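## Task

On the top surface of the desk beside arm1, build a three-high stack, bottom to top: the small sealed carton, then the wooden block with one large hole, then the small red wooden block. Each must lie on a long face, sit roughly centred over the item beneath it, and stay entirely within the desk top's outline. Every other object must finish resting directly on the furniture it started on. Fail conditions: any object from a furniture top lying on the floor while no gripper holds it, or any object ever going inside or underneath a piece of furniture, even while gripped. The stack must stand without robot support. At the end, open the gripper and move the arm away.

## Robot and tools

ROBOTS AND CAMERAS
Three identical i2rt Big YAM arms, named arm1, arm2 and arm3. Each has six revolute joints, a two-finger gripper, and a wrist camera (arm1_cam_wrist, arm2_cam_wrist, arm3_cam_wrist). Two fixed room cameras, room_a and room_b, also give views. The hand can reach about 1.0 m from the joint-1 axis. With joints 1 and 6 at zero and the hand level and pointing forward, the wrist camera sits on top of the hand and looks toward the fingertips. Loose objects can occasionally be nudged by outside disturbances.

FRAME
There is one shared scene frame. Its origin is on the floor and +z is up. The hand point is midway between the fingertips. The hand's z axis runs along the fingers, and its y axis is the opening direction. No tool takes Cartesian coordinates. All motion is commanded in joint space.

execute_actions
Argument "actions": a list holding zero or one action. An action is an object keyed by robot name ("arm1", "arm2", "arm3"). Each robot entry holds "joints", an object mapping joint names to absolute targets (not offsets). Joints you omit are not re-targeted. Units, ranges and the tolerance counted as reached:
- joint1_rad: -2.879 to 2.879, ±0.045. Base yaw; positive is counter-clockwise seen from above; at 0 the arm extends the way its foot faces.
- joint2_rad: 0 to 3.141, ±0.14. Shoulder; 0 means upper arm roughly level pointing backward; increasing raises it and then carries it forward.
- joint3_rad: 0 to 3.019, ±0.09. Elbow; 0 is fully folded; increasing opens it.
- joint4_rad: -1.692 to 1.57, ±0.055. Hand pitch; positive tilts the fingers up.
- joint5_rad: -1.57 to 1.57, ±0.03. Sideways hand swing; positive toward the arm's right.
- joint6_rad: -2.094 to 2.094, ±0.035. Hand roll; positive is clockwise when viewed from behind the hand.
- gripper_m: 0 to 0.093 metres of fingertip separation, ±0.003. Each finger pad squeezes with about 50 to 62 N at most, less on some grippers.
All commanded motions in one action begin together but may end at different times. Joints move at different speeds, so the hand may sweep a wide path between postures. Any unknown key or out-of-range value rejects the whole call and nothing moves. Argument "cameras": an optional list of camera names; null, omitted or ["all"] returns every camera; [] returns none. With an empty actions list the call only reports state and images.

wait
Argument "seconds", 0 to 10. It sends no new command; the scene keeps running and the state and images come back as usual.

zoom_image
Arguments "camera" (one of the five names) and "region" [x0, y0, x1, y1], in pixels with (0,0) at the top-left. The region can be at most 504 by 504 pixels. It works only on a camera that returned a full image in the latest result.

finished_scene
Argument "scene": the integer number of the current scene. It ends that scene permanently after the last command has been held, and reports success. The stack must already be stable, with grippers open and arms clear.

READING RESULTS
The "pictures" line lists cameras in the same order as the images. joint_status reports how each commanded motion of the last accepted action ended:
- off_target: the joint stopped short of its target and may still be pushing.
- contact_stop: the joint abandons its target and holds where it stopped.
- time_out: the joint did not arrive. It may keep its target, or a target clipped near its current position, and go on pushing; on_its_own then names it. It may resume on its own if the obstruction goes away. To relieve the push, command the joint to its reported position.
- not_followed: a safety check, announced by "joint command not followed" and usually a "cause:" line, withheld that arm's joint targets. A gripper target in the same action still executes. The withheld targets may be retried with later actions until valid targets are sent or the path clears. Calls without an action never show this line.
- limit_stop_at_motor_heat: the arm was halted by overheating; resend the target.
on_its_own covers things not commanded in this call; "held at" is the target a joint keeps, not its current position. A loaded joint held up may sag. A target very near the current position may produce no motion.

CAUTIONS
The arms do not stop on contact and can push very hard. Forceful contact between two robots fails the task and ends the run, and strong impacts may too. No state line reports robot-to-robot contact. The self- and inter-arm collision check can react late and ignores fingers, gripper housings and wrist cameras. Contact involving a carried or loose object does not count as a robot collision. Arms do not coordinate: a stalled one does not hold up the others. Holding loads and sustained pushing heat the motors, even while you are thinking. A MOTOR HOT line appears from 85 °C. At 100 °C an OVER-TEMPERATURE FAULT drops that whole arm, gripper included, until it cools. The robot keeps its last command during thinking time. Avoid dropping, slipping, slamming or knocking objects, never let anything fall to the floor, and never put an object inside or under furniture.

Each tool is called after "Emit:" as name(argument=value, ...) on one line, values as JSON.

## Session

Emit:
execute_actions(actions=[])

Scene clock: 0.00 s.
Motor temperatures (°C, as the motors report them): arm1=[25 26 27 25 24 26] | arm2=[23 26 27 24 23 23] | arm3=[25 26 25 27 26 23]
arm1.joint_positions: joint1_rad=-0.688 joint2_rad=+0.311 joint3_rad=+1.538 joint4_rad=-1.576 joint5_rad=-0.150 joint6_rad=-0.091 gripper_m=+0.094
arm1.joint_status: not commanded
arm1.hand: x=+0.1258 y=+1.1434 z=+1.3639 quat_wxyz=(-0.551, -0.223, -0.785, +0.176) (m; scene frame)
arm2.joint_positions: joint1_rad=-0.631 joint2_rad=+0.378 joint3_rad=+1.515 joint4_rad=-1.443 joint5_rad=-0.070 joint6_rad=-0.495 gripper_m=+0.094
arm2.joint_status: not commanded
arm2.hand: x=-0.1006 y=+0.0563 z=+1.5304 quat_wxyz=(-0.310, +0.803, -0.063, -0.506) (m; scene frame)
arm3.joint_positions: joint1_rad=+0.071 joint2_rad=+0.447 joint3_rad=+1.508 joint4_rad=-1.391 joint5_rad=+0.152 joint6_rad=+0.374 gripper_m=+0.094
arm3.joint_status: not commanded
arm3.hand: x=-0.1866 y=-1.1439 z=+1.4166 quat_wxyz=(-0.071, -0.797, +0.161, +0.578) (m; scene frame)
pictures: arm1_cam_wrist, arm2_cam_wrist, arm3_cam_wrist, room_a, room_b
Images, in order (width x height): arm1_cam_wrist 504x504, arm2_cam_wrist 504x504, arm3_cam_wrist 504x504, room_a 504x504, room_b 504x504.

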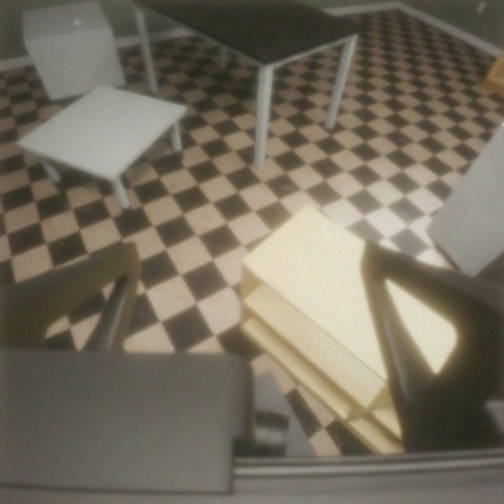

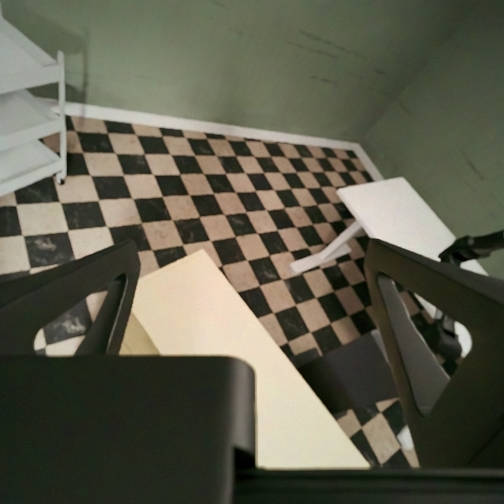

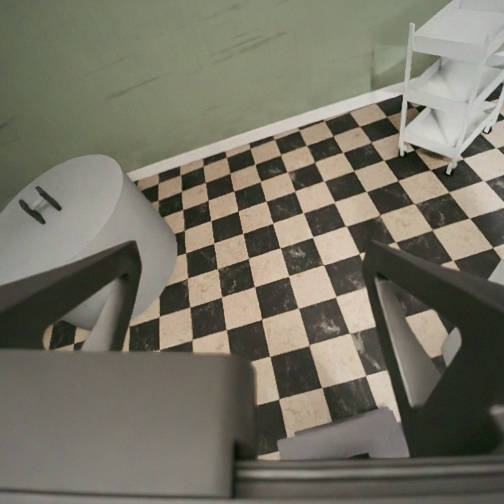

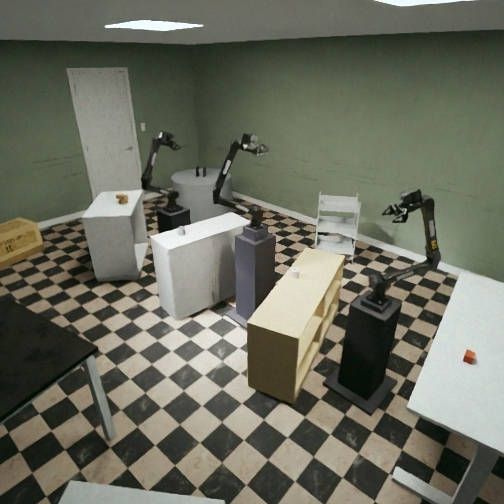

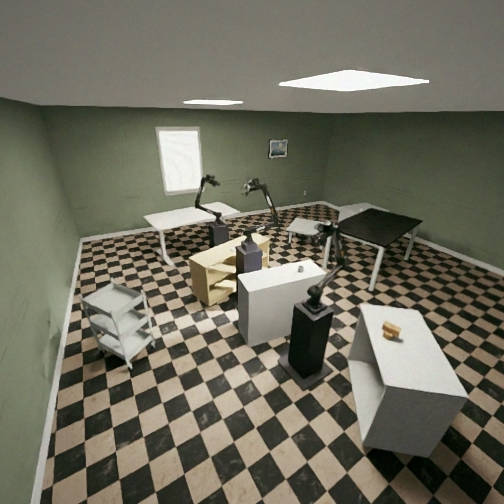

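Emit:
zoom_image(camera="room_b", region=[330,280,480,400])

Emit:
zoom_image(camera="room_a", region=[60,130,280,320])

Emit:
zoom_image(camera="room_a", region=[240,180,504,500])

Region (330, 280, 480, 400) of room_b's 504x504 image, scaled by 3.360, with more detail than that image has; it fills the top 403 rows of this view, and the rest is white.

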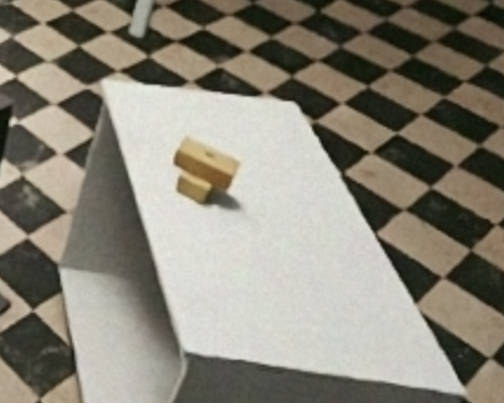

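Region (60, 130, 280, 320) of room_a's 504x504 image, scaled by 2.291, with more detail than that image has; it fills the top 435 rows of this view, and the rest is white.

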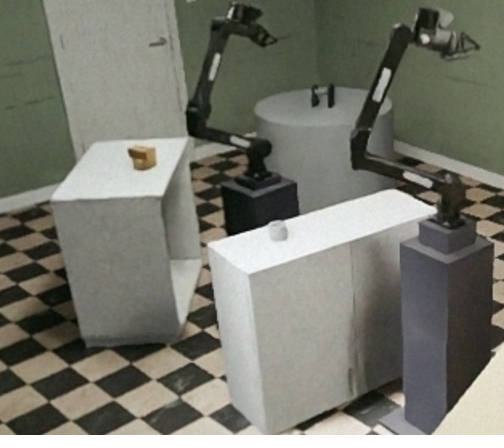

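Region (240, 180, 504, 500) of room_a's 504x504 image, scaled by 1.575, with more detail than that image has; it fills the left 416 columns of this view, and the rest is white.

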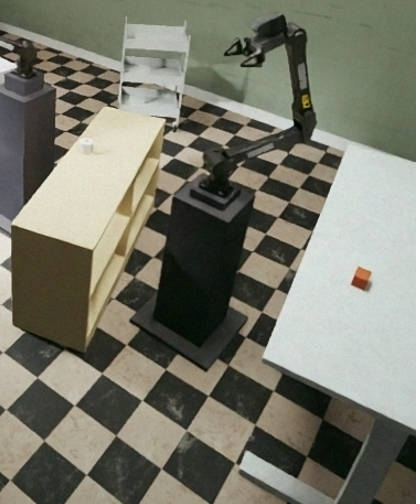

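Emit:
execute_actions(actions=[{"arm1":{"joints":{"joint1_rad":1.3,"joint2_rad":1.2,"joint3_rad":1.5,"joint4_rad":-1.26,"joint5_rad":0,"joint6_rad":0,"gripper_m":0.09}},"arm2":{"joints":{"joint1_rad":1.64,"joint2_rad":1.2,"joint3_rad":1.5,"joint4_rad":-1.26,"joint5_rad":0,"joint6_rad":0,"gripper_m":0.09}},"arm3":{"joints":{"joint1_rad":1.7,"joint2_rad":1.2,"joint3_rad":1.5,"joint4_rad":-1.26,"joint5_rad":0,"joint6_rad":0,"gripper_m":0.09}}}])

Scene clock: 4.20 s.
Motor temperatures (°C, as the motors report them): arm1=[25 26 28 25 24 26] | arm2=[23 27 28 24 23 23] | arm3=[25 26 26 27 26 23]
arm1.joint_positions: joint1_rad=+1.299 joint2_rad=+1.219 joint3_rad=+1.478 joint4_rad=-1.265 joint5_rad=+0.000 joint6_rad=-0.008 gripper_m=+0.090
arm1.joint_status: all done
arm1.hand: x=+0.2289 y=+1.5832 z=+1.1772 quat_wxyz=(-0.231, +0.562, -0.778, -0.159) (m; scene frame)
arm2.joint_positions: joint1_rad=+1.642 joint2_rad=+1.211 joint3_rad=+1.491 joint4_rad=-1.270 joint5_rad=+0.001 joint6_rad=-0.014 gripper_m=+0.090
arm2.joint_status: all done
arm2.hand: x=-0.0259 y=-0.4466 z=+1.3321 quat_wxyz=(+0.199, +0.672, +0.683, -0.205) (m; scene frame)
arm3.joint_positions: joint1_rad=+1.699 joint2_rad=+1.197 joint3_rad=+1.477 joint4_rad=-1.264 joint5_rad=-0.001 joint6_rad=+0.013 gripper_m=+0.090
arm3.joint_status: all done
arm3.hand: x=+0.0052 y=-1.6053 z=+1.2161 quat_wxyz=(-0.220, -0.632, -0.719, +0.187) (m; scene frame)
pictures: arm1_cam_wrist, arm2_cam_wrist, arm3_cam_wrist, room_a, room_b
Images, in order (width x height): arm1_cam_wrist 504x504, arm2_cam_wrist 504x504, arm3_cam_wrist 504x504, room_a 504x504, room_b 504x504.

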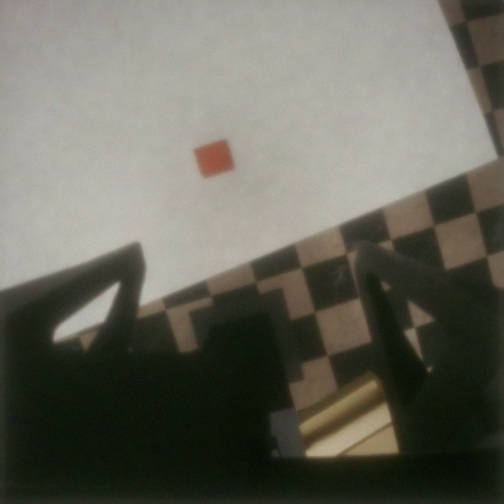

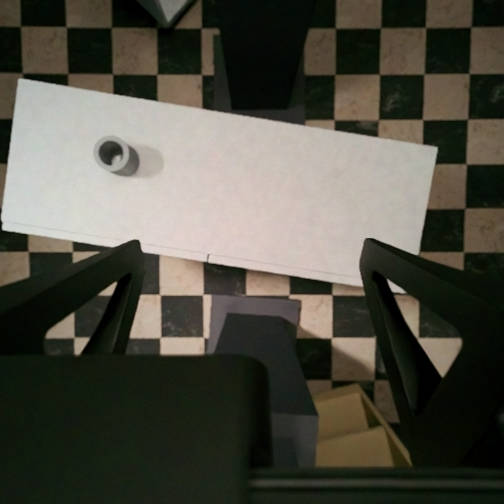

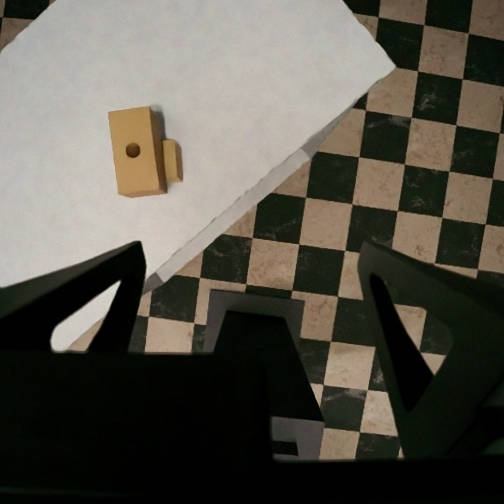

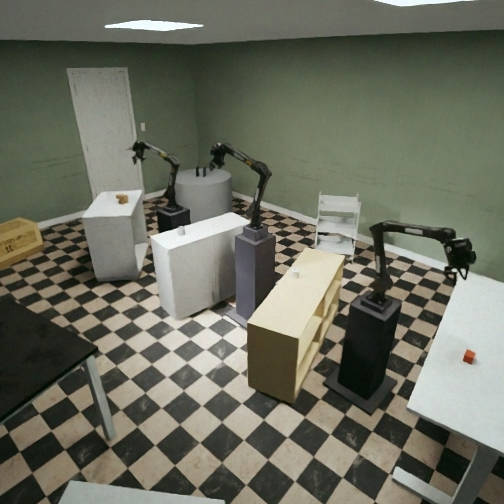

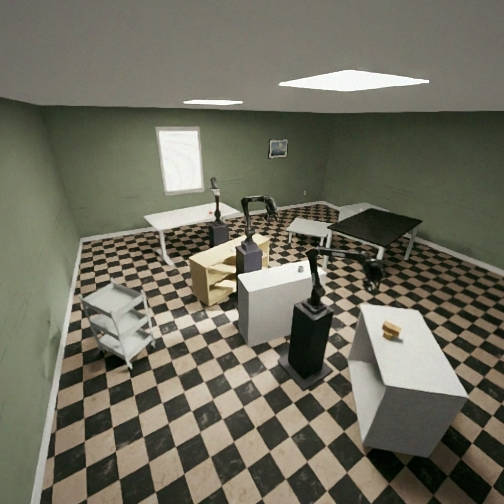

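Emit:
zoom_image(camera="arm3_cam_wrist", region=[80,80,220,220])

Emit:
zoom_image(camera="arm1_cam_wrist", region=[150,100,290,220])

Region (80, 80, 220, 220) of arm3_cam_wrist's 504x504 image, scaled by 3.600, with more detail than that image has.

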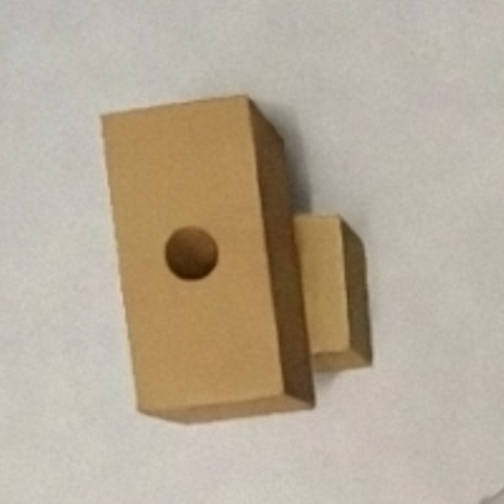

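Region (150, 100, 290, 220) of arm1_cam_wrist's 504x504 image, scaled by 3.600, with more detail than that image has; it fills the top 432 rows of this view, and the rest is white.

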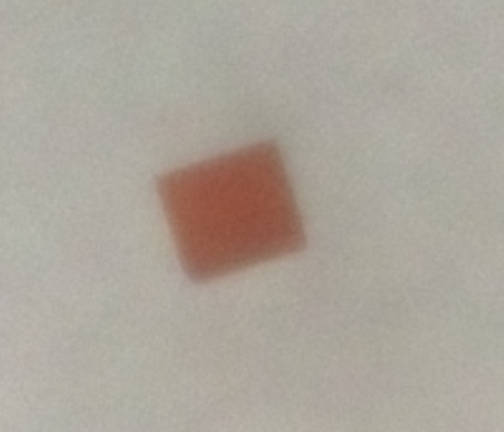

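Emit:
execute_actions(actions=[{"arm1":{"joints":{"joint1_rad":-1.65}},"arm3":{"joints":{"joint1_rad":1.977,"joint2_rad":1.94,"joint3_rad":1.87,"joint4_rad":-1.47,"joint6_rad":0.157}}}], cameras=["arm1_cam_wrist","arm3_cam_wrist","room_b"])

Scene clock: 10.47 s.
Motor temperatures (°C, as the motors report them): arm1=[25 26 30 25 24 26] | arm2=[23 27 30 24 23 23] | arm3=[25 27 28 27 26 23]
arm1.joint_positions: joint1_rad=-1.649 joint2_rad=+1.219 joint3_rad=+1.478 joint4_rad=-1.265 joint5_rad=+0.000 joint6_rad=-0.008 gripper_m=+0.090
arm1.joint_status: all done
arm1.hand: x=+0.0178 y=+0.7005 z=+1.1756 quat_wxyz=(-0.185, -0.722, -0.633, +0.208) (m; scene frame)
arm2.joint_positions: joint1_rad=+1.642 joint2_rad=+1.211 joint3_rad=+1.491 joint4_rad=-1.270 joint5_rad=+0.001 joint6_rad=-0.014 gripper_m=+0.090
arm2.joint_status: not commanded
arm2.hand: x=-0.0259 y=-0.4466 z=+1.3321 quat_wxyz=(+0.199, +0.672, +0.683, -0.205) (m; scene frame)
arm3.joint_positions: joint1_rad=+1.987 joint2_rad=+1.939 joint3_rad=+1.846 joint4_rad=-1.461 joint5_rad=+0.000 joint6_rad=+0.143 gripper_m=+0.090
arm3.joint_status: all done
arm3.hand: x=+0.1944 y=-1.7112 z=+0.9858 quat_wxyz=(-0.008, -0.599, -0.801, +0.004) (m; scene frame)
pictures: arm1_cam_wrist, arm3_cam_wrist, room_b
Images, in order (width x height): arm1_cam_wrist 504x504, arm3_cam_wrist 504x504, room_b 504x504.

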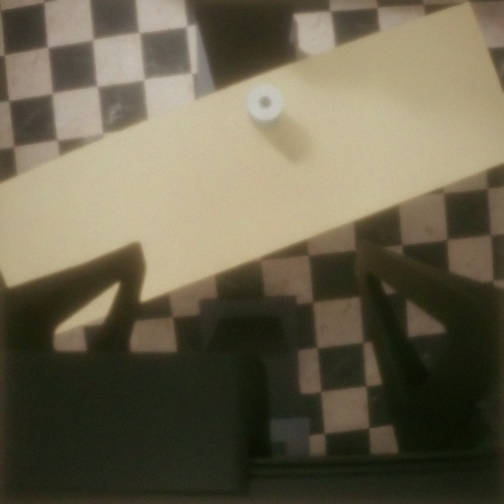

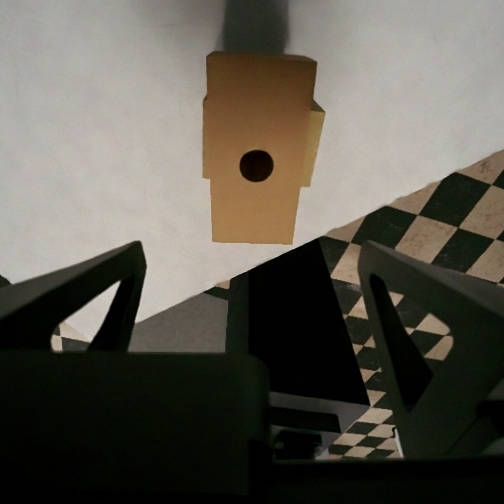

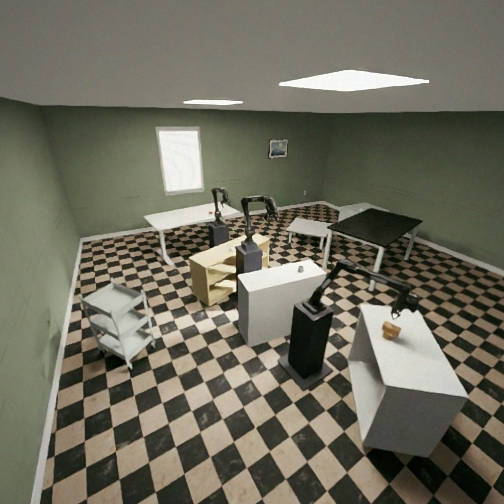

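Emit:
execute_actions(actions=[{"arm1":{"joints":{"joint1_rad":-0.6}},"arm2":{"joints":{"joint1_rad":0.7}},"arm3":{"joints":{"joint2_rad":2.015,"joint3_rad":1.71,"joint4_rad":-1.235}}}], cameras=["arm3_cam_wrist","room_b"])

Scene clock: 13.40 s.
Motor temperatures (°C, as the motors report them): arm1=[25 26 31 25 24 26] | arm2=[23 27 31 24 23 23] | arm3=[25 27 28 27 26 23]
arm1.joint_positions: joint1_rad=-0.601 joint2_rad=+1.219 joint3_rad=+1.478 joint4_rad=-1.265 joint5_rad=+0.000 joint6_rad=-0.008 gripper_m=+0.090
arm1.joint_status: all done
arm1.hand: x=+0.4404 y=+0.8721 z=+1.1791 quat_wxyz=(-0.267, -0.308, -0.909, +0.090) (m; scene frame)
arm2.joint_positions: joint1_rad=+0.700 joint2_rad=+1.211 joint3_rad=+1.491 joint4_rad=-1.270 joint5_rad=+0.001 joint6_rad=-0.013 gripper_m=+0.090
arm2.joint_status: all done
arm2.hand: x=-0.3930 y=-0.2593 z=+1.3337 quat_wxyz=(+0.085, +0.909, +0.303, -0.274) (m; scene frame)
arm3.joint_positions: joint1_rad=+1.987 joint2_rad=+2.020 joint3_rad=+1.699 joint4_rad=-1.245 joint5_rad=+0.000 joint6_rad=+0.143 gripper_m=+0.090
arm3.joint_status: all done
arm3.hand: x=+0.1967 y=-1.7159 z=+0.8840 quat_wxyz=(-0.003, -0.599, -0.801, +0.001) (m; scene frame)
pictures: arm3_cam_wrist, room_b
Images, in order (width x height): arm3_cam_wrist 504x504, room_b 504x504.

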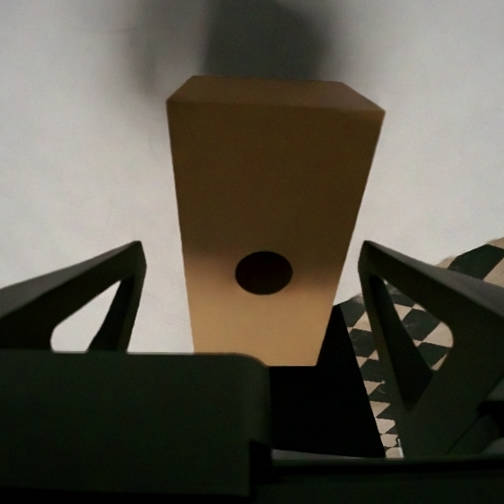

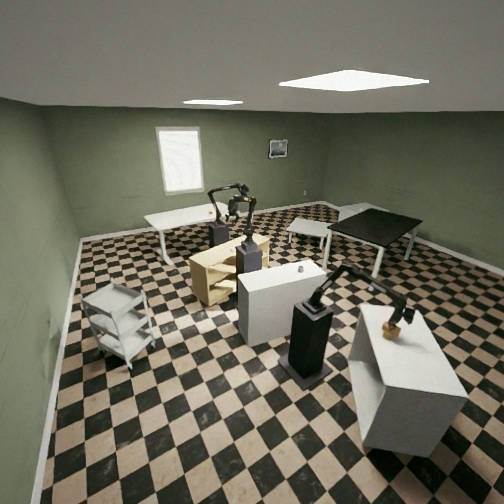

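Emit:
execute_actions(actions=[{"arm3":{"joints":{"joint2_rad":2.055,"joint3_rad":1.70,"joint4_rad":-1.22}}}], cameras=["arm3_cam_wrist"])

Scene clock: 14.47 s.
Motor temperatures (°C, as the motors report them): arm1=[25 26 31 25 24 26] | arm2=[23 27 31 24 23 23] | arm3=[25 27 28 27 26 23]
arm1.joint_positions: joint1_rad=-0.601 joint2_rad=+1.219 joint3_rad=+1.478 joint4_rad=-1.265 joint5_rad=+0.000 joint6_rad=-0.008 gripper_m=+0.090
arm1.joint_status: not commanded
arm1.hand: x=+0.4404 y=+0.8721 z=+1.1791 quat_wxyz=(-0.267, -0.308, -0.909, +0.090) (m; scene frame)
arm2.joint_positions: joint1_rad=+0.700 joint2_rad=+1.211 joint3_rad=+1.491 joint4_rad=-1.270 joint5_rad=+0.001 joint6_rad=-0.013 gripper_m=+0.090
arm2.joint_status: not commanded
arm2.hand: x=-0.3930 y=-0.2593 z=+1.3337 quat_wxyz=(+0.085, +0.909, +0.303, -0.274) (m; scene frame)
arm3.joint_positions: joint1_rad=+1.987 joint2_rad=+2.028 joint3_rad=+1.699 joint4_rad=-1.231 joint5_rad=+0.000 joint6_rad=+0.143 gripper_m=+0.090
arm3.joint_status: all done
arm3.hand: x=+0.1980 y=-1.7187 z=+0.8793 quat_wxyz=(-0.006, -0.599, -0.801, +0.003) (m; scene frame)
pictures: arm3_cam_wrist
Images, in order (width x height): arm3_cam_wrist 504x504.

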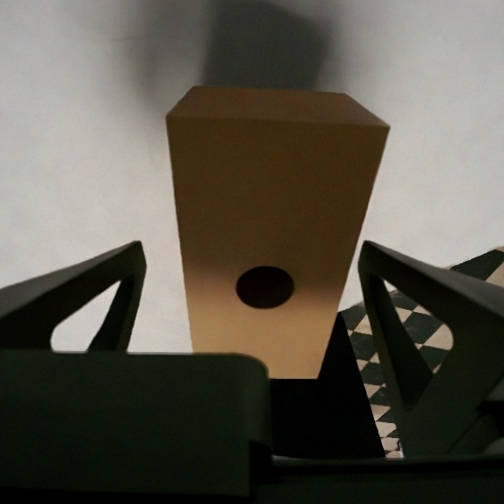

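Emit:
execute_actions(actions=[{"arm3":{"joints":{"gripper_m":0.044}}}], cameras=["arm3_cam_wrist"])

Emit:
execute_actions(actions=[{"arm3":{"joints":{"joint2_rad":1.96}}}], cameras=["arm3_cam_wrist"])

Scene clock: 15.53 s.
Motor temperatures (°C, as the motors report them): arm1=[25 27 32 25 24 26] | arm2=[23 27 31 24 23 23] | arm3=[25 28 28 27 26 23]
arm1.joint_positions: joint1_rad=-0.601 joint2_rad=+1.219 joint3_rad=+1.478 joint4_rad=-1.265 joint5_rad=+0.000 joint6_rad=-0.008 gripper_m=+0.090
arm1.joint_status: not commanded
arm1.hand: x=+0.4404 y=+0.8721 z=+1.1791 quat_wxyz=(-0.267, -0.308, -0.909, +0.090) (m; scene frame)
arm2.joint_positions: joint1_rad=+0.700 joint2_rad=+1.211 joint3_rad=+1.491 joint4_rad=-1.270 joint5_rad=+0.001 joint6_rad=-0.013 gripper_m=+0.090
arm2.joint_status: not commanded
arm2.hand: x=-0.3930 y=-0.2593 z=+1.3337 quat_wxyz=(+0.085, +0.909, +0.303, -0.274) (m; scene frame)
arm3.joint_positions: joint1_rad=+1.986 joint2_rad=+2.028 joint3_rad=+1.699 joint4_rad=-1.229 joint5_rad=+0.000 joint6_rad=+0.144 gripper_m=+0.059
arm3.joint_status: gripper_m off_target (ended at +0.059, target +0.044)
arm3.hand: x=+0.1977 y=-1.7192 z=+0.8791 quat_wxyz=(-0.006, -0.600, -0.800, +0.003) (m; scene frame)
pictures: arm3_cam_wrist
Images, in order (width x height): arm3_cam_wrist 504x504.

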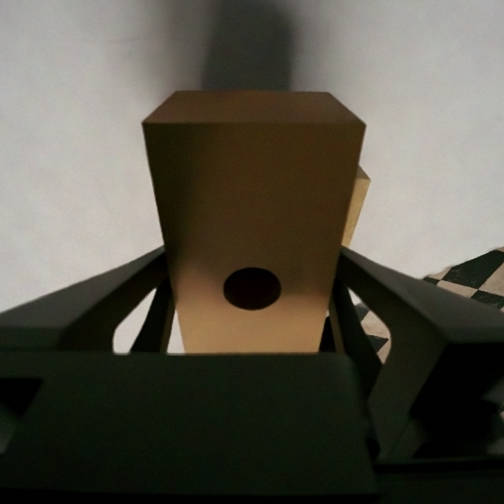

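Scene clock: 16.47 s.
Motor temperatures (°C, as the motors report them): arm1=[25 27 32 25 24 26] | arm2=[23 27 32 24 23 23] | arm3=[25 28 28 27 26 23]
arm1.joint_positions: joint1_rad=-0.601 joint2_rad=+1.219 joint3_rad=+1.478 joint4_rad=-1.265 joint5_rad=+0.000 joint6_rad=-0.008 gripper_m=+0.090
arm1.joint_status: not commanded
arm1.hand: x=+0.4404 y=+0.8721 z=+1.1791 quat_wxyz=(-0.267, -0.308, -0.909, +0.090) (m; scene frame)
arm2.joint_positions: joint1_rad=+0.700 joint2_rad=+1.211 joint3_rad=+1.491 joint4_rad=-1.270 joint5_rad=+0.001 joint6_rad=-0.013 gripper_m=+0.090
arm2.joint_status: not commanded
arm2.hand: x=-0.3930 y=-0.2593 z=+1.3337 quat_wxyz=(+0.085, +0.909, +0.303, -0.274) (m; scene frame)
arm3.joint_positions: joint1_rad=+1.986 joint2_rad=+1.983 joint3_rad=+1.689 joint4_rad=-1.229 joint5_rad=+0.000 joint6_rad=+0.144 gripper_m=+0.059
arm3.joint_status: all done
arm3.hand: x=+0.1971 y=-1.7178 z=+0.9016 quat_wxyz=(-0.022, -0.600, -0.800, +0.011) (m; scene frame)
pictures: arm3_cam_wrist
Images, in order (width x height): arm3_cam_wrist 504x504.

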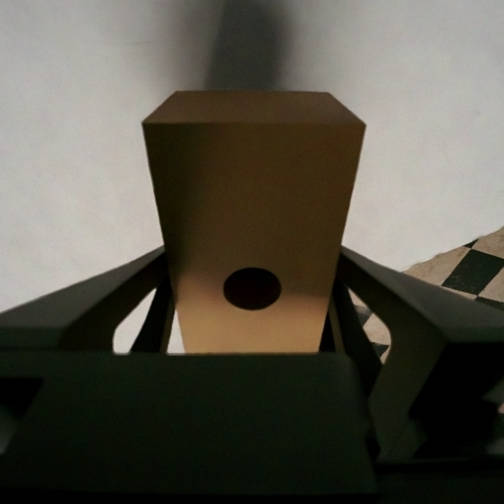

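Emit:
execute_actions(actions=[{"arm3":{"joints":{"joint1_rad":2.33,"joint2_rad":1.96}}}], cameras=[])

Emit:
execute_actions(actions=[{"arm3":{"joints":{"joint2_rad":2.06,"joint3_rad":1.665,"joint4_rad":-1.145}}}], cameras=["arm3_cam_wrist","room_b"])

Scene clock: 18.67 s.
Motor temperatures (°C, as the motors report them): arm1=[25 27 32 25 24 26] | arm2=[23 27 32 24 23 23] | arm3=[25 28 29 27 26 23]
arm1.joint_positions: joint1_rad=-0.601 joint2_rad=+1.219 joint3_rad=+1.478 joint4_rad=-1.265 joint5_rad=+0.000 joint6_rad=-0.008 gripper_m=+0.090
arm1.joint_status: not commanded
arm1.hand: x=+0.4404 y=+0.8721 z=+1.1791 quat_wxyz=(-0.267, -0.308, -0.909, +0.090) (m; scene frame)
arm2.joint_positions: joint1_rad=+0.700 joint2_rad=+1.211 joint3_rad=+1.491 joint4_rad=-1.270 joint5_rad=+0.001 joint6_rad=-0.013 gripper_m=+0.090
arm2.joint_status: not commanded
arm2.hand: x=-0.3930 y=-0.2593 z=+1.3337 quat_wxyz=(+0.085, +0.909, +0.303, -0.274) (m; scene frame)
arm3.joint_positions: joint1_rad=+2.320 joint2_rad=+1.983 joint3_rad=+1.689 joint4_rad=-1.226 joint5_rad=+0.000 joint6_rad=+0.145 gripper_m=+0.059
arm3.joint_status: all done
arm3.hand: x=+0.3664 y=-1.6040 z=+0.9018 quat_wxyz=(-0.024, -0.459, -0.888, +0.008) (m; scene frame)
pictures: none
No camera images: the call's "cameras" was empty. Leave "cameras" out to get every camera's image.

Scene clock: 19.80 s.
Motor temperatures (°C, as the motors report them): arm1=[25 27 32 25 24 26] | arm2=[23 27 32 24 23 23] | arm3=[25 29 29 27 26 23]
arm1.joint_positions: joint1_rad=-0.601 joint2_rad=+1.219 joint3_rad=+1.478 joint4_rad=-1.265 joint5_rad=+0.000 joint6_rad=-0.008 gripper_m=+0.090
arm1.joint_status: not commanded
arm1.hand: x=+0.4404 y=+0.8721 z=+1.1791 quat_wxyz=(-0.267, -0.308, -0.909, +0.090) (m; scene frame)
arm2.joint_positions: joint1_rad=+0.700 joint2_rad=+1.211 joint3_rad=+1.491 joint4_rad=-1.270 joint5_rad=+0.001 joint6_rad=-0.013 gripper_m=+0.090
arm2.joint_status: not commanded
arm2.hand: x=-0.3930 y=-0.2593 z=+1.3337 quat_wxyz=(+0.085, +0.909, +0.303, -0.274) (m; scene frame)
arm3.joint_positions: joint1_rad=+2.320 joint2_rad=+2.073 joint3_rad=+1.649 joint4_rad=-1.153 joint5_rad=+0.000 joint6_rad=+0.145 gripper_m=+0.059
arm3.joint_status: all done
arm3.hand: x=+0.3641 y=-1.6016 z=+0.8350 quat_wxyz=(+0.002, -0.459, -0.889, -0.001) (m; scene frame)
pictures: arm3_cam_wrist, room_b
Images, in order (width x height): arm3_cam_wrist 504x504, room_b 504x504.

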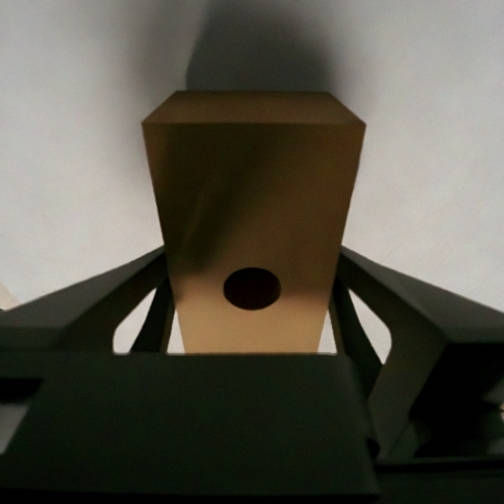

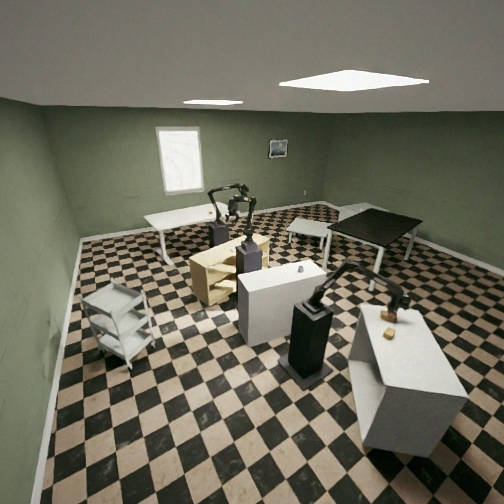

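Emit:
execute_actions(actions=[{"arm3":{"joints":{"joint2_rad":2.10}}}], cameras=[])

Emit:
execute_actions(actions=[{"arm3":{"joints":{"joint2_rad":2.075,"gripper_m":0.09}}}], cameras=["arm3_cam_wrist"])

Scene clock: 21.10 s.
Motor temperatures (°C, as the motors report them): arm1=[25 27 33 25 24 26] | arm2=[23 27 32 24 23 23] | arm3=[25 29 29 27 26 23]
arm1.joint_positions: joint1_rad=-0.601 joint2_rad=+1.219 joint3_rad=+1.478 joint4_rad=-1.265 joint5_rad=+0.000 joint6_rad=-0.008 gripper_m=+0.090
arm1.joint_status: not commanded
arm1.hand: x=+0.4404 y=+0.8721 z=+1.1791 quat_wxyz=(-0.267, -0.308, -0.909, +0.090) (m; scene frame)
arm2.joint_positions: joint1_rad=+0.700 joint2_rad=+1.211 joint3_rad=+1.491 joint4_rad=-1.270 joint5_rad=+0.001 joint6_rad=-0.013 gripper_m=+0.090
arm2.joint_status: not commanded
arm2.hand: x=-0.3930 y=-0.2593 z=+1.3337 quat_wxyz=(+0.085, +0.909, +0.303, -0.274) (m; scene frame)
arm3.joint_positions: joint1_rad=+2.320 joint2_rad=+2.081 joint3_rad=+1.649 joint4_rad=-1.152 joint5_rad=+0.000 joint6_rad=+0.145 gripper_m=+0.059
arm3.joint_status: all done
arm3.hand: x=+0.3638 y=-1.6013 z=+0.8301 quat_wxyz=(+0.005, -0.459, -0.889, -0.002) (m; scene frame)
pictures: none
No camera images: the call's "cameras" was empty. Leave "cameras" out to get every camera's image.

Scene clock: 21.70 s.
Motor temperatures (°C, as the motors report them): arm1=[25 27 33 25 24 26] | arm2=[23 27 32 24 23 23] | arm3=[25 29 29 27 26 23]
arm1.joint_positions: joint1_rad=-0.601 joint2_rad=+1.219 joint3_rad=+1.478 joint4_rad=-1.265 joint5_rad=+0.000 joint6_rad=-0.008 gripper_m=+0.090
arm1.joint_status: not commanded
arm1.hand: x=+0.4404 y=+0.8721 z=+1.1791 quat_wxyz=(-0.267, -0.308, -0.909, +0.090) (m; scene frame)
arm2.joint_positions: joint1_rad=+0.700 joint2_rad=+1.211 joint3_rad=+1.491 joint4_rad=-1.270 joint5_rad=+0.001 joint6_rad=-0.013 gripper_m=+0.090
arm2.joint_status: not commanded
arm2.hand: x=-0.3930 y=-0.2593 z=+1.3337 quat_wxyz=(+0.085, +0.909, +0.303, -0.274) (m; scene frame)
arm3.joint_positions: joint1_rad=+2.320 joint2_rad=+2.081 joint3_rad=+1.649 joint4_rad=-1.152 joint5_rad=+0.000 joint6_rad=+0.145 gripper_m=+0.090
arm3.joint_status: all done
arm3.hand: x=+0.3638 y=-1.6013 z=+0.8301 quat_wxyz=(+0.005, -0.459, -0.888, -0.002) (m; scene frame)
pictures: arm3_cam_wrist
Images, in order (width x height): arm3_cam_wrist 504x504.

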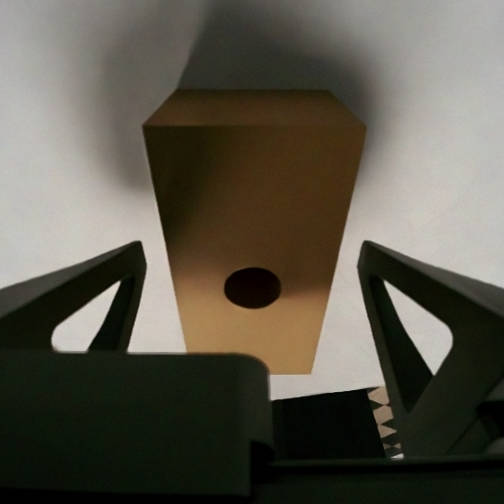

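Emit:
execute_actions(actions=[{"arm3":{"joints":{"joint2_rad":1.92}}}], cameras=[])

Emit:
execute_actions(actions=[{"arm3":{"joints":{"joint1_rad":1.975,"joint6_rad":-1.36,"joint4_rad":-1.27}}}], cameras=["arm3_cam_wrist","room_b"])

Scene clock: 23.53 s.
Motor temperatures (°C, as the motors report them): arm1=[25 27 33 25 24 26] | arm2=[23 27 33 24 23 23] | arm3=[25 29 29 27 26 23]
arm1.joint_positions: joint1_rad=-0.601 joint2_rad=+1.219 joint3_rad=+1.478 joint4_rad=-1.265 joint5_rad=+0.000 joint6_rad=-0.008 gripper_m=+0.090
arm1.joint_status: not commanded
arm1.hand: x=+0.4404 y=+0.8721 z=+1.1791 quat_wxyz=(-0.267, -0.308, -0.909, +0.090) (m; scene frame)
arm2.joint_positions: joint1_rad=+0.700 joint2_rad=+1.211 joint3_rad=+1.491 joint4_rad=-1.270 joint5_rad=+0.001 joint6_rad=-0.013 gripper_m=+0.090
arm2.joint_status: not commanded
arm2.hand: x=-0.3930 y=-0.2593 z=+1.3337 quat_wxyz=(+0.085, +0.909, +0.303, -0.274) (m; scene frame)
arm3.joint_positions: joint1_rad=+2.320 joint2_rad=+1.897 joint3_rad=+1.649 joint4_rad=-1.152 joint5_rad=+0.000 joint6_rad=+0.145 gripper_m=+0.090
arm3.joint_status: all done
arm3.hand: x=+0.3705 y=-1.6084 z=+0.9394 quat_wxyz=(-0.082, -0.457, -0.885, +0.028) (m; scene frame)
pictures: none
No camera images: the call's "cameras" was empty. Leave "cameras" out to get every camera's image.

Scene clock: 25.67 s.
Motor temperatures (°C, as the motors report them): arm1=[25 27 33 25 24 26] | arm2=[23 27 33 24 23 23] | arm3=[25 29 29 27 26 23]
arm1.joint_positions: joint1_rad=-0.601 joint2_rad=+1.219 joint3_rad=+1.478 joint4_rad=-1.265 joint5_rad=+0.000 joint6_rad=-0.008 gripper_m=+0.090
arm1.joint_status: not commanded
arm1.hand: x=+0.4404 y=+0.8721 z=+1.1791 quat_wxyz=(-0.267, -0.308, -0.909, +0.090) (m; scene frame)
arm2.joint_positions: joint1_rad=+0.700 joint2_rad=+1.211 joint3_rad=+1.491 joint4_rad=-1.270 joint5_rad=+0.001 joint6_rad=-0.013 gripper_m=+0.090
arm2.joint_status: not commanded
arm2.hand: x=-0.3930 y=-0.2593 z=+1.3337 quat_wxyz=(+0.085, +0.909, +0.303, -0.274) (m; scene frame)
arm3.joint_positions: joint1_rad=+1.982 joint2_rad=+1.897 joint3_rad=+1.649 joint4_rad=-1.260 joint5_rad=+0.001 joint6_rad=-1.346 gripper_m=+0.090
arm3.joint_status: all done
arm3.hand: x=+0.1861 y=-1.7009 z=+0.9361 quat_wxyz=(-0.010, +0.099, -0.995, +0.030) (m; scene frame)
pictures: arm3_cam_wrist, room_b
Images, in order (width x height): arm3_cam_wrist 504x504, room_b 504x504.

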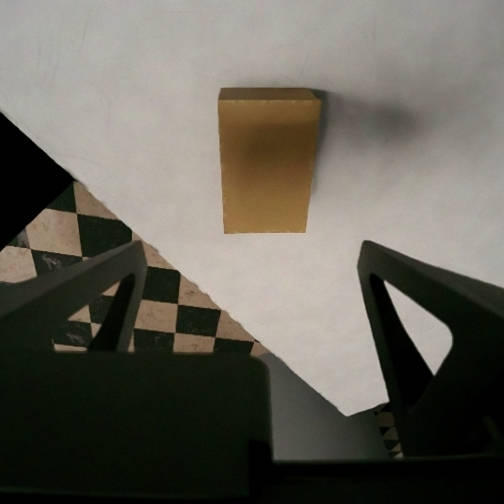

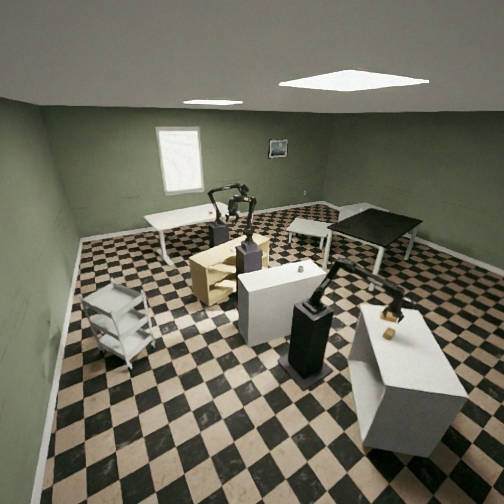

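Emit:
execute_actions(actions=[{"arm3":{"joints":{"joint2_rad":2.065,"joint3_rad":1.64,"joint4_rad":-1.13}}}], cameras=["arm3_cam_wrist"])

Scene clock: 27.67 s.
Motor temperatures (°C, as the motors report them): arm1=[25 27 34 25 24 26] | arm2=[23 27 33 24 23 23] | arm3=[25 29 29 27 26 23]
arm1.joint_positions: joint1_rad=-0.601 joint2_rad=+1.219 joint3_rad=+1.478 joint4_rad=-1.265 joint5_rad=+0.000 joint6_rad=-0.008 gripper_m=+0.090
arm1.joint_status: not commanded
arm1.hand: x=+0.4404 y=+0.8721 z=+1.1791 quat_wxyz=(-0.267, -0.308, -0.909, +0.090) (m; scene frame)
arm2.joint_positions: joint1_rad=+0.700 joint2_rad=+1.211 joint3_rad=+1.491 joint4_rad=-1.270 joint5_rad=+0.001 joint6_rad=-0.013 gripper_m=+0.090
arm2.joint_status: not commanded
arm2.hand: x=-0.3930 y=-0.2593 z=+1.3337 quat_wxyz=(+0.085, +0.909, +0.303, -0.274) (m; scene frame)
arm3.joint_positions: joint1_rad=+1.982 joint2_rad=+2.074 joint3_rad=+1.626 joint4_rad=-1.139 joint5_rad=+0.001 joint6_rad=-1.346 gripper_m=+0.090
arm3.joint_status: all done
arm3.hand: x=+0.1908 y=-1.7111 z=+0.8260 quat_wxyz=(+0.003, +0.100, -0.995, -0.007) (m; scene frame)
pictures: arm3_cam_wrist
Images, in order (width x height): arm3_cam_wrist 504x504.

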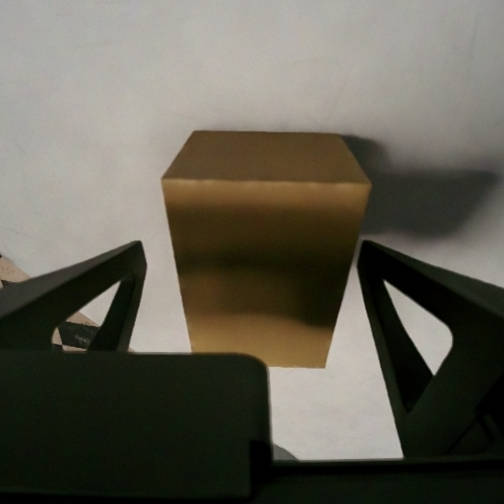

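Emit:
execute_actions(actions=[{"arm3":{"joints":{"gripper_m":0.045}}}], cameras=["arm3_cam_wrist"])

Emit:
execute_actions(actions=[{"arm3":{"joints":{"joint2_rad":1.80}}}], cameras=["arm3_cam_wrist"])

Scene clock: 28.60 s.
Motor temperatures (°C, as the motors report them): arm1=[25 27 34 25 24 26] | arm2=[23 27 33 24 23 23] | arm3=[25 30 29 27 26 23]
arm1.joint_positions: joint1_rad=-0.601 joint2_rad=+1.219 joint3_rad=+1.478 joint4_rad=-1.265 joint5_rad=+0.000 joint6_rad=-0.008 gripper_m=+0.090
arm1.joint_status: not commanded
arm1.hand: x=+0.4404 y=+0.8721 z=+1.1791 quat_wxyz=(-0.267, -0.308, -0.909, +0.090) (m; scene frame)
arm2.joint_positions: joint1_rad=+0.700 joint2_rad=+1.211 joint3_rad=+1.491 joint4_rad=-1.270 joint5_rad=+0.001 joint6_rad=-0.013 gripper_m=+0.090
arm2.joint_status: not commanded
arm2.hand: x=-0.3930 y=-0.2593 z=+1.3337 quat_wxyz=(+0.085, +0.909, +0.303, -0.274) (m; scene frame)
arm3.joint_positions: joint1_rad=+1.982 joint2_rad=+2.074 joint3_rad=+1.626 joint4_rad=-1.137 joint5_rad=+0.001 joint6_rad=-1.347 gripper_m=+0.059
arm3.joint_status: gripper_m off_target (ended at +0.059, target +0.045)
arm3.hand: x=+0.1910 y=-1.7114 z=+0.8260 quat_wxyz=(+0.002, +0.100, -0.995, -0.006) (m; scene frame)
pictures: arm3_cam_wrist
Images, in order (width x height): arm3_cam_wrist 504x504.

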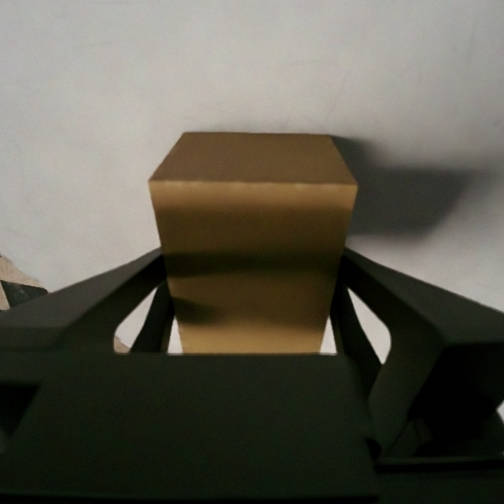

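Scene clock: 29.97 s.
Motor temperatures (°C, as the motors report them): arm1=[25 27 34 25 24 26] | arm2=[23 27 33 24 23 23] | arm3=[25 30 29 27 26 23]
arm1.joint_positions: joint1_rad=-0.601 joint2_rad=+1.219 joint3_rad=+1.478 joint4_rad=-1.265 joint5_rad=+0.000 joint6_rad=-0.008 gripper_m=+0.090
arm1.joint_status: not commanded
arm1.hand: x=+0.4404 y=+0.8721 z=+1.1791 quat_wxyz=(-0.267, -0.308, -0.909, +0.090) (m; scene frame)
arm2.joint_positions: joint1_rad=+0.700 joint2_rad=+1.211 joint3_rad=+1.491 joint4_rad=-1.270 joint5_rad=+0.001 joint6_rad=-0.013 gripper_m=+0.090
arm2.joint_status: not commanded
arm2.hand: x=-0.3930 y=-0.2593 z=+1.3337 quat_wxyz=(+0.085, +0.909, +0.303, -0.274) (m; scene frame)
arm3.joint_positions: joint1_rad=+1.982 joint2_rad=+1.796 joint3_rad=+1.622 joint4_rad=-1.137 joint5_rad=+0.001 joint6_rad=-1.347 gripper_m=+0.059
arm3.joint_status: all done
arm3.hand: x=+0.1937 y=-1.7179 z=+0.9887 quat_wxyz=(-0.041, +0.099, -0.987, +0.123) (m; scene frame)
pictures: arm3_cam_wrist
Images, in order (width x height): arm3_cam_wrist 504x504.

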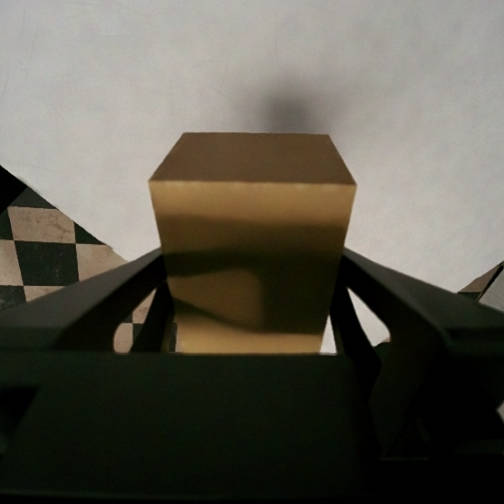

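Emit:
execute_actions(actions=[{"arm3":{"joints":{"joint1_rad":-1.63,"joint2_rad":1.78,"joint4_rad":-1.40,"joint6_rad":0}}}], cameras=["arm3_cam_wrist","room_a"])

Scene clock: 33.53 s.
Motor temperatures (°C, as the motors report them): arm1=[25 27 34 25 24 26] | arm2=[23 27 34 24 23 23] | arm3=[25 30 30 27 26 23]
arm1.joint_positions: joint1_rad=-0.601 joint2_rad=+1.219 joint3_rad=+1.478 joint4_rad=-1.265 joint5_rad=+0.000 joint6_rad=-0.008 gripper_m=+0.090
arm1.joint_status: not commanded
arm1.hand: x=+0.4404 y=+0.8721 z=+1.1791 quat_wxyz=(-0.267, -0.308, -0.909, +0.090) (m; scene frame)
arm2.joint_positions: joint1_rad=+0.700 joint2_rad=+1.211 joint3_rad=+1.491 joint4_rad=-1.270 joint5_rad=+0.001 joint6_rad=-0.013 gripper_m=+0.090
arm2.joint_status: not commanded
arm2.hand: x=-0.3930 y=-0.2593 z=+1.3337 quat_wxyz=(+0.085, +0.909, +0.303, -0.274) (m; scene frame)
arm3.joint_positions: joint1_rad=-1.640 joint2_rad=+1.796 joint3_rad=+1.622 joint4_rad=-1.390 joint5_rad=+0.002 joint6_rad=-0.012 gripper_m=+0.059
arm3.joint_status: all done
arm3.hand: x=-0.0255 y=-0.6105 z=+0.9795 quat_wxyz=(+0.003, -0.691, +0.723, +0.001) (m; scene frame)
pictures: arm3_cam_wrist, room_a
Images, in order (width x height): arm3_cam_wrist 504x504, room_a 504x504.

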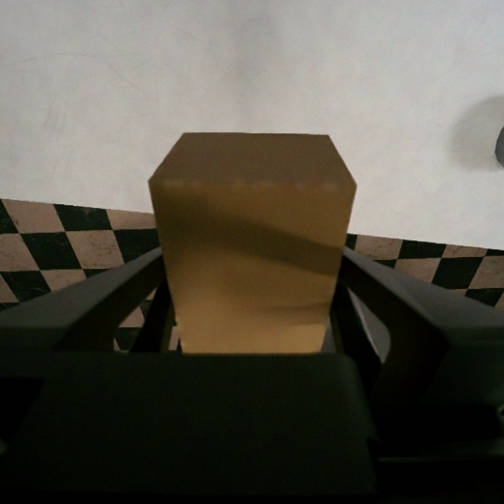

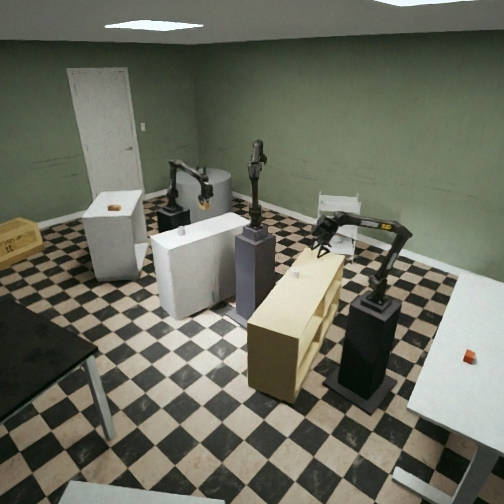

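Emit:
execute_actions(actions=[{"arm3":{"joints":{"joint2_rad":2.035,"joint3_rad":1.58,"joint4_rad":-1.09}}}], cameras=["arm3_cam_wrist","room_a"])

Scene clock: 35.43 s.
Motor temperatures (°C, as the motors report them): arm1=[25 27 35 25 24 26] | arm2=[23 27 34 24 23 23] | arm3=[25 30 30 27 26 23]
arm1.joint_positions: joint1_rad=-0.601 joint2_rad=+1.219 joint3_rad=+1.478 joint4_rad=-1.265 joint5_rad=+0.000 joint6_rad=-0.008 gripper_m=+0.090
arm1.joint_status: not commanded
arm1.hand: x=+0.4404 y=+0.8721 z=+1.1791 quat_wxyz=(-0.267, -0.308, -0.909, +0.090) (m; scene frame)
arm2.joint_positions: joint1_rad=+0.700 joint2_rad=+1.211 joint3_rad=+1.491 joint4_rad=-1.270 joint5_rad=+0.001 joint6_rad=-0.013 gripper_m=+0.090
arm2.joint_status: not commanded
arm2.hand: x=-0.3930 y=-0.2593 z=+1.3337 quat_wxyz=(+0.085, +0.909, +0.303, -0.274) (m; scene frame)
arm3.joint_positions: joint1_rad=-1.639 joint2_rad=+2.052 joint3_rad=+1.563 joint4_rad=-1.100 joint5_rad=+0.001 joint6_rad=-0.012 gripper_m=+0.059
arm3.joint_status: all done
arm3.hand: x=-0.0240 y=-0.5707 z=+0.8164 quat_wxyz=(-0.006, -0.692, +0.722, -0.007) (m; scene frame)
pictures: arm3_cam_wrist, room_a
Images, in order (width x height): arm3_cam_wrist 504x504, room_a 504x504.

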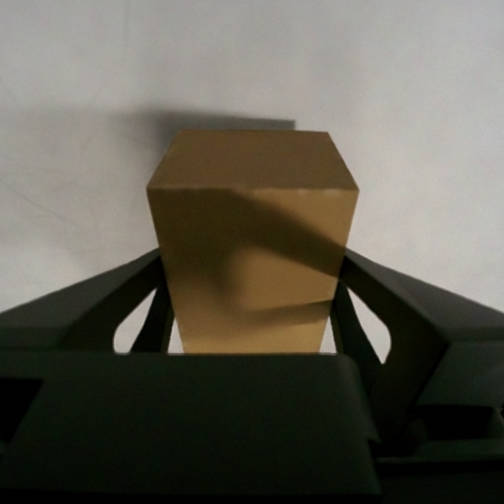

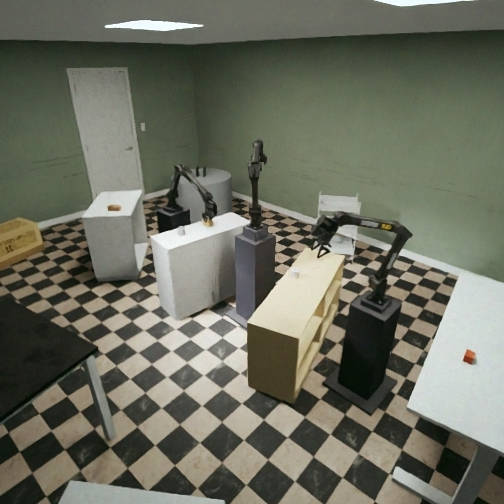

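Emit:
execute_actions(actions=[{"arm3":{"joints":{"joint2_rad":2.045,"gripper_m":0.09}}}], cameras=["arm3_cam_wrist"])

Emit:
execute_actions(actions=[{"arm3":{"joints":{"joint2_rad":1.80}}}], cameras=["arm3_cam_wrist"])

Scene clock: 36.33 s.
Motor temperatures (°C, as the motors report them): arm1=[25 27 35 25 24 26] | arm2=[23 27 34 24 23 23] | arm3=[25 30 30 27 26 23]
arm1.joint_positions: joint1_rad=-0.601 joint2_rad=+1.219 joint3_rad=+1.478 joint4_rad=-1.265 joint5_rad=+0.000 joint6_rad=-0.008 gripper_m=+0.090
arm1.joint_status: not commanded
arm1.hand: x=+0.4404 y=+0.8721 z=+1.1791 quat_wxyz=(-0.267, -0.308, -0.909, +0.090) (m; scene frame)
arm2.joint_positions: joint1_rad=+0.700 joint2_rad=+1.211 joint3_rad=+1.491 joint4_rad=-1.270 joint5_rad=+0.001 joint6_rad=-0.013 gripper_m=+0.090
arm2.joint_status: not commanded
arm2.hand: x=-0.3930 y=-0.2593 z=+1.3337 quat_wxyz=(+0.085, +0.909, +0.303, -0.274) (m; scene frame)
arm3.joint_positions: joint1_rad=-1.639 joint2_rad=+2.052 joint3_rad=+1.563 joint4_rad=-1.100 joint5_rad=+0.001 joint6_rad=-0.012 gripper_m=+0.090
arm3.joint_status: all done
arm3.hand: x=-0.0240 y=-0.5707 z=+0.8164 quat_wxyz=(-0.006, -0.692, +0.722, -0.007) (m; scene frame)
pictures: arm3_cam_wrist
Images, in order (width x height): arm3_cam_wrist 504x504.

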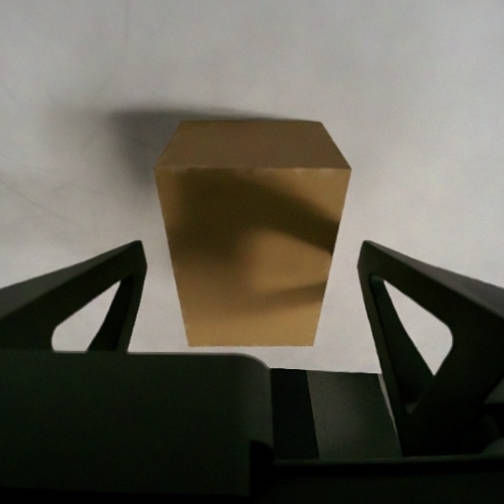

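Scene clock: 37.67 s.
Motor temperatures (°C, as the motors report them): arm1=[25 27 35 25 24 26] | arm2=[23 27 34 24 23 23] | arm3=[25 30 30 27 26 23]
arm1.joint_positions: joint1_rad=-0.601 joint2_rad=+1.219 joint3_rad=+1.478 joint4_rad=-1.265 joint5_rad=+0.000 joint6_rad=-0.008 gripper_m=+0.090
arm1.joint_status: not commanded
arm1.hand: x=+0.4404 y=+0.8721 z=+1.1791 quat_wxyz=(-0.267, -0.308, -0.909, +0.090) (m; scene frame)
arm2.joint_positions: joint1_rad=+0.700 joint2_rad=+1.211 joint3_rad=+1.491 joint4_rad=-1.270 joint5_rad=+0.001 joint6_rad=-0.013 gripper_m=+0.090
arm2.joint_status: not commanded
arm2.hand: x=-0.3930 y=-0.2593 z=+1.3337 quat_wxyz=(+0.085, +0.909, +0.303, -0.274) (m; scene frame)
arm3.joint_positions: joint1_rad=-1.639 joint2_rad=+1.786 joint3_rad=+1.565 joint4_rad=-1.099 joint5_rad=+0.001 joint6_rad=-0.012 gripper_m=+0.090
arm3.joint_status: all done
arm3.hand: x=-0.0235 y=-0.5581 z=+0.9708 quat_wxyz=(+0.092, -0.686, +0.717, +0.084) (m; scene frame)
pictures: arm3_cam_wrist
Images, in order (width x height): arm3_cam_wrist 504x504.

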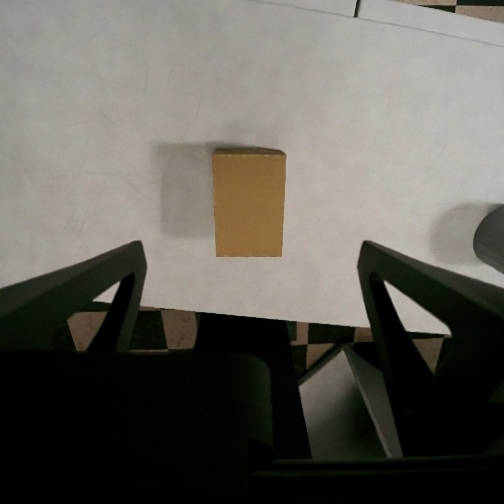

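Emit:
execute_actions(actions=[{"arm3":{"joints":{"joint1_rad":-0.5,"joint4_rad":-1.36}}}], cameras=[])

Scene clock: 39.90 s.
Motor temperatures (°C, as the motors report them): arm1=[25 27 35 25 24 26] | arm2=[23 27 34 24 23 23] | arm3=[25 30 30 27 26 23]
arm1.joint_positions: joint1_rad=-0.601 joint2_rad=+1.219 joint3_rad=+1.478 joint4_rad=-1.265 joint5_rad=+0.000 joint6_rad=-0.008 gripper_m=+0.090
arm1.joint_status: not commanded
arm1.hand: x=+0.4404 y=+0.8721 z=+1.1791 quat_wxyz=(-0.267, -0.308, -0.909, +0.090) (m; scene frame)
arm2.joint_positions: joint1_rad=+0.700 joint2_rad=+1.211 joint3_rad=+1.491 joint4_rad=-1.270 joint5_rad=+0.001 joint6_rad=-0.013 gripper_m=+0.090
arm2.joint_status: not commanded
arm2.hand: x=-0.3930 y=-0.2593 z=+1.3337 quat_wxyz=(+0.085, +0.909, +0.303, -0.274) (m; scene frame)
arm3.joint_positions: joint1_rad=-0.491 joint2_rad=+1.787 joint3_rad=+1.565 joint4_rad=-1.350 joint5_rad=-0.002 joint6_rad=-0.012 gripper_m=+0.090
arm3.joint_status: all done
arm3.hand: x=-0.5381 y=-0.9107 z=+0.9623 quat_wxyz=(-0.001, -0.973, +0.231, -0.001) (m; scene frame)
pictures: none
No camera images: the call's "cameras" was empty. Leave "cameras" out to get every camera's image.


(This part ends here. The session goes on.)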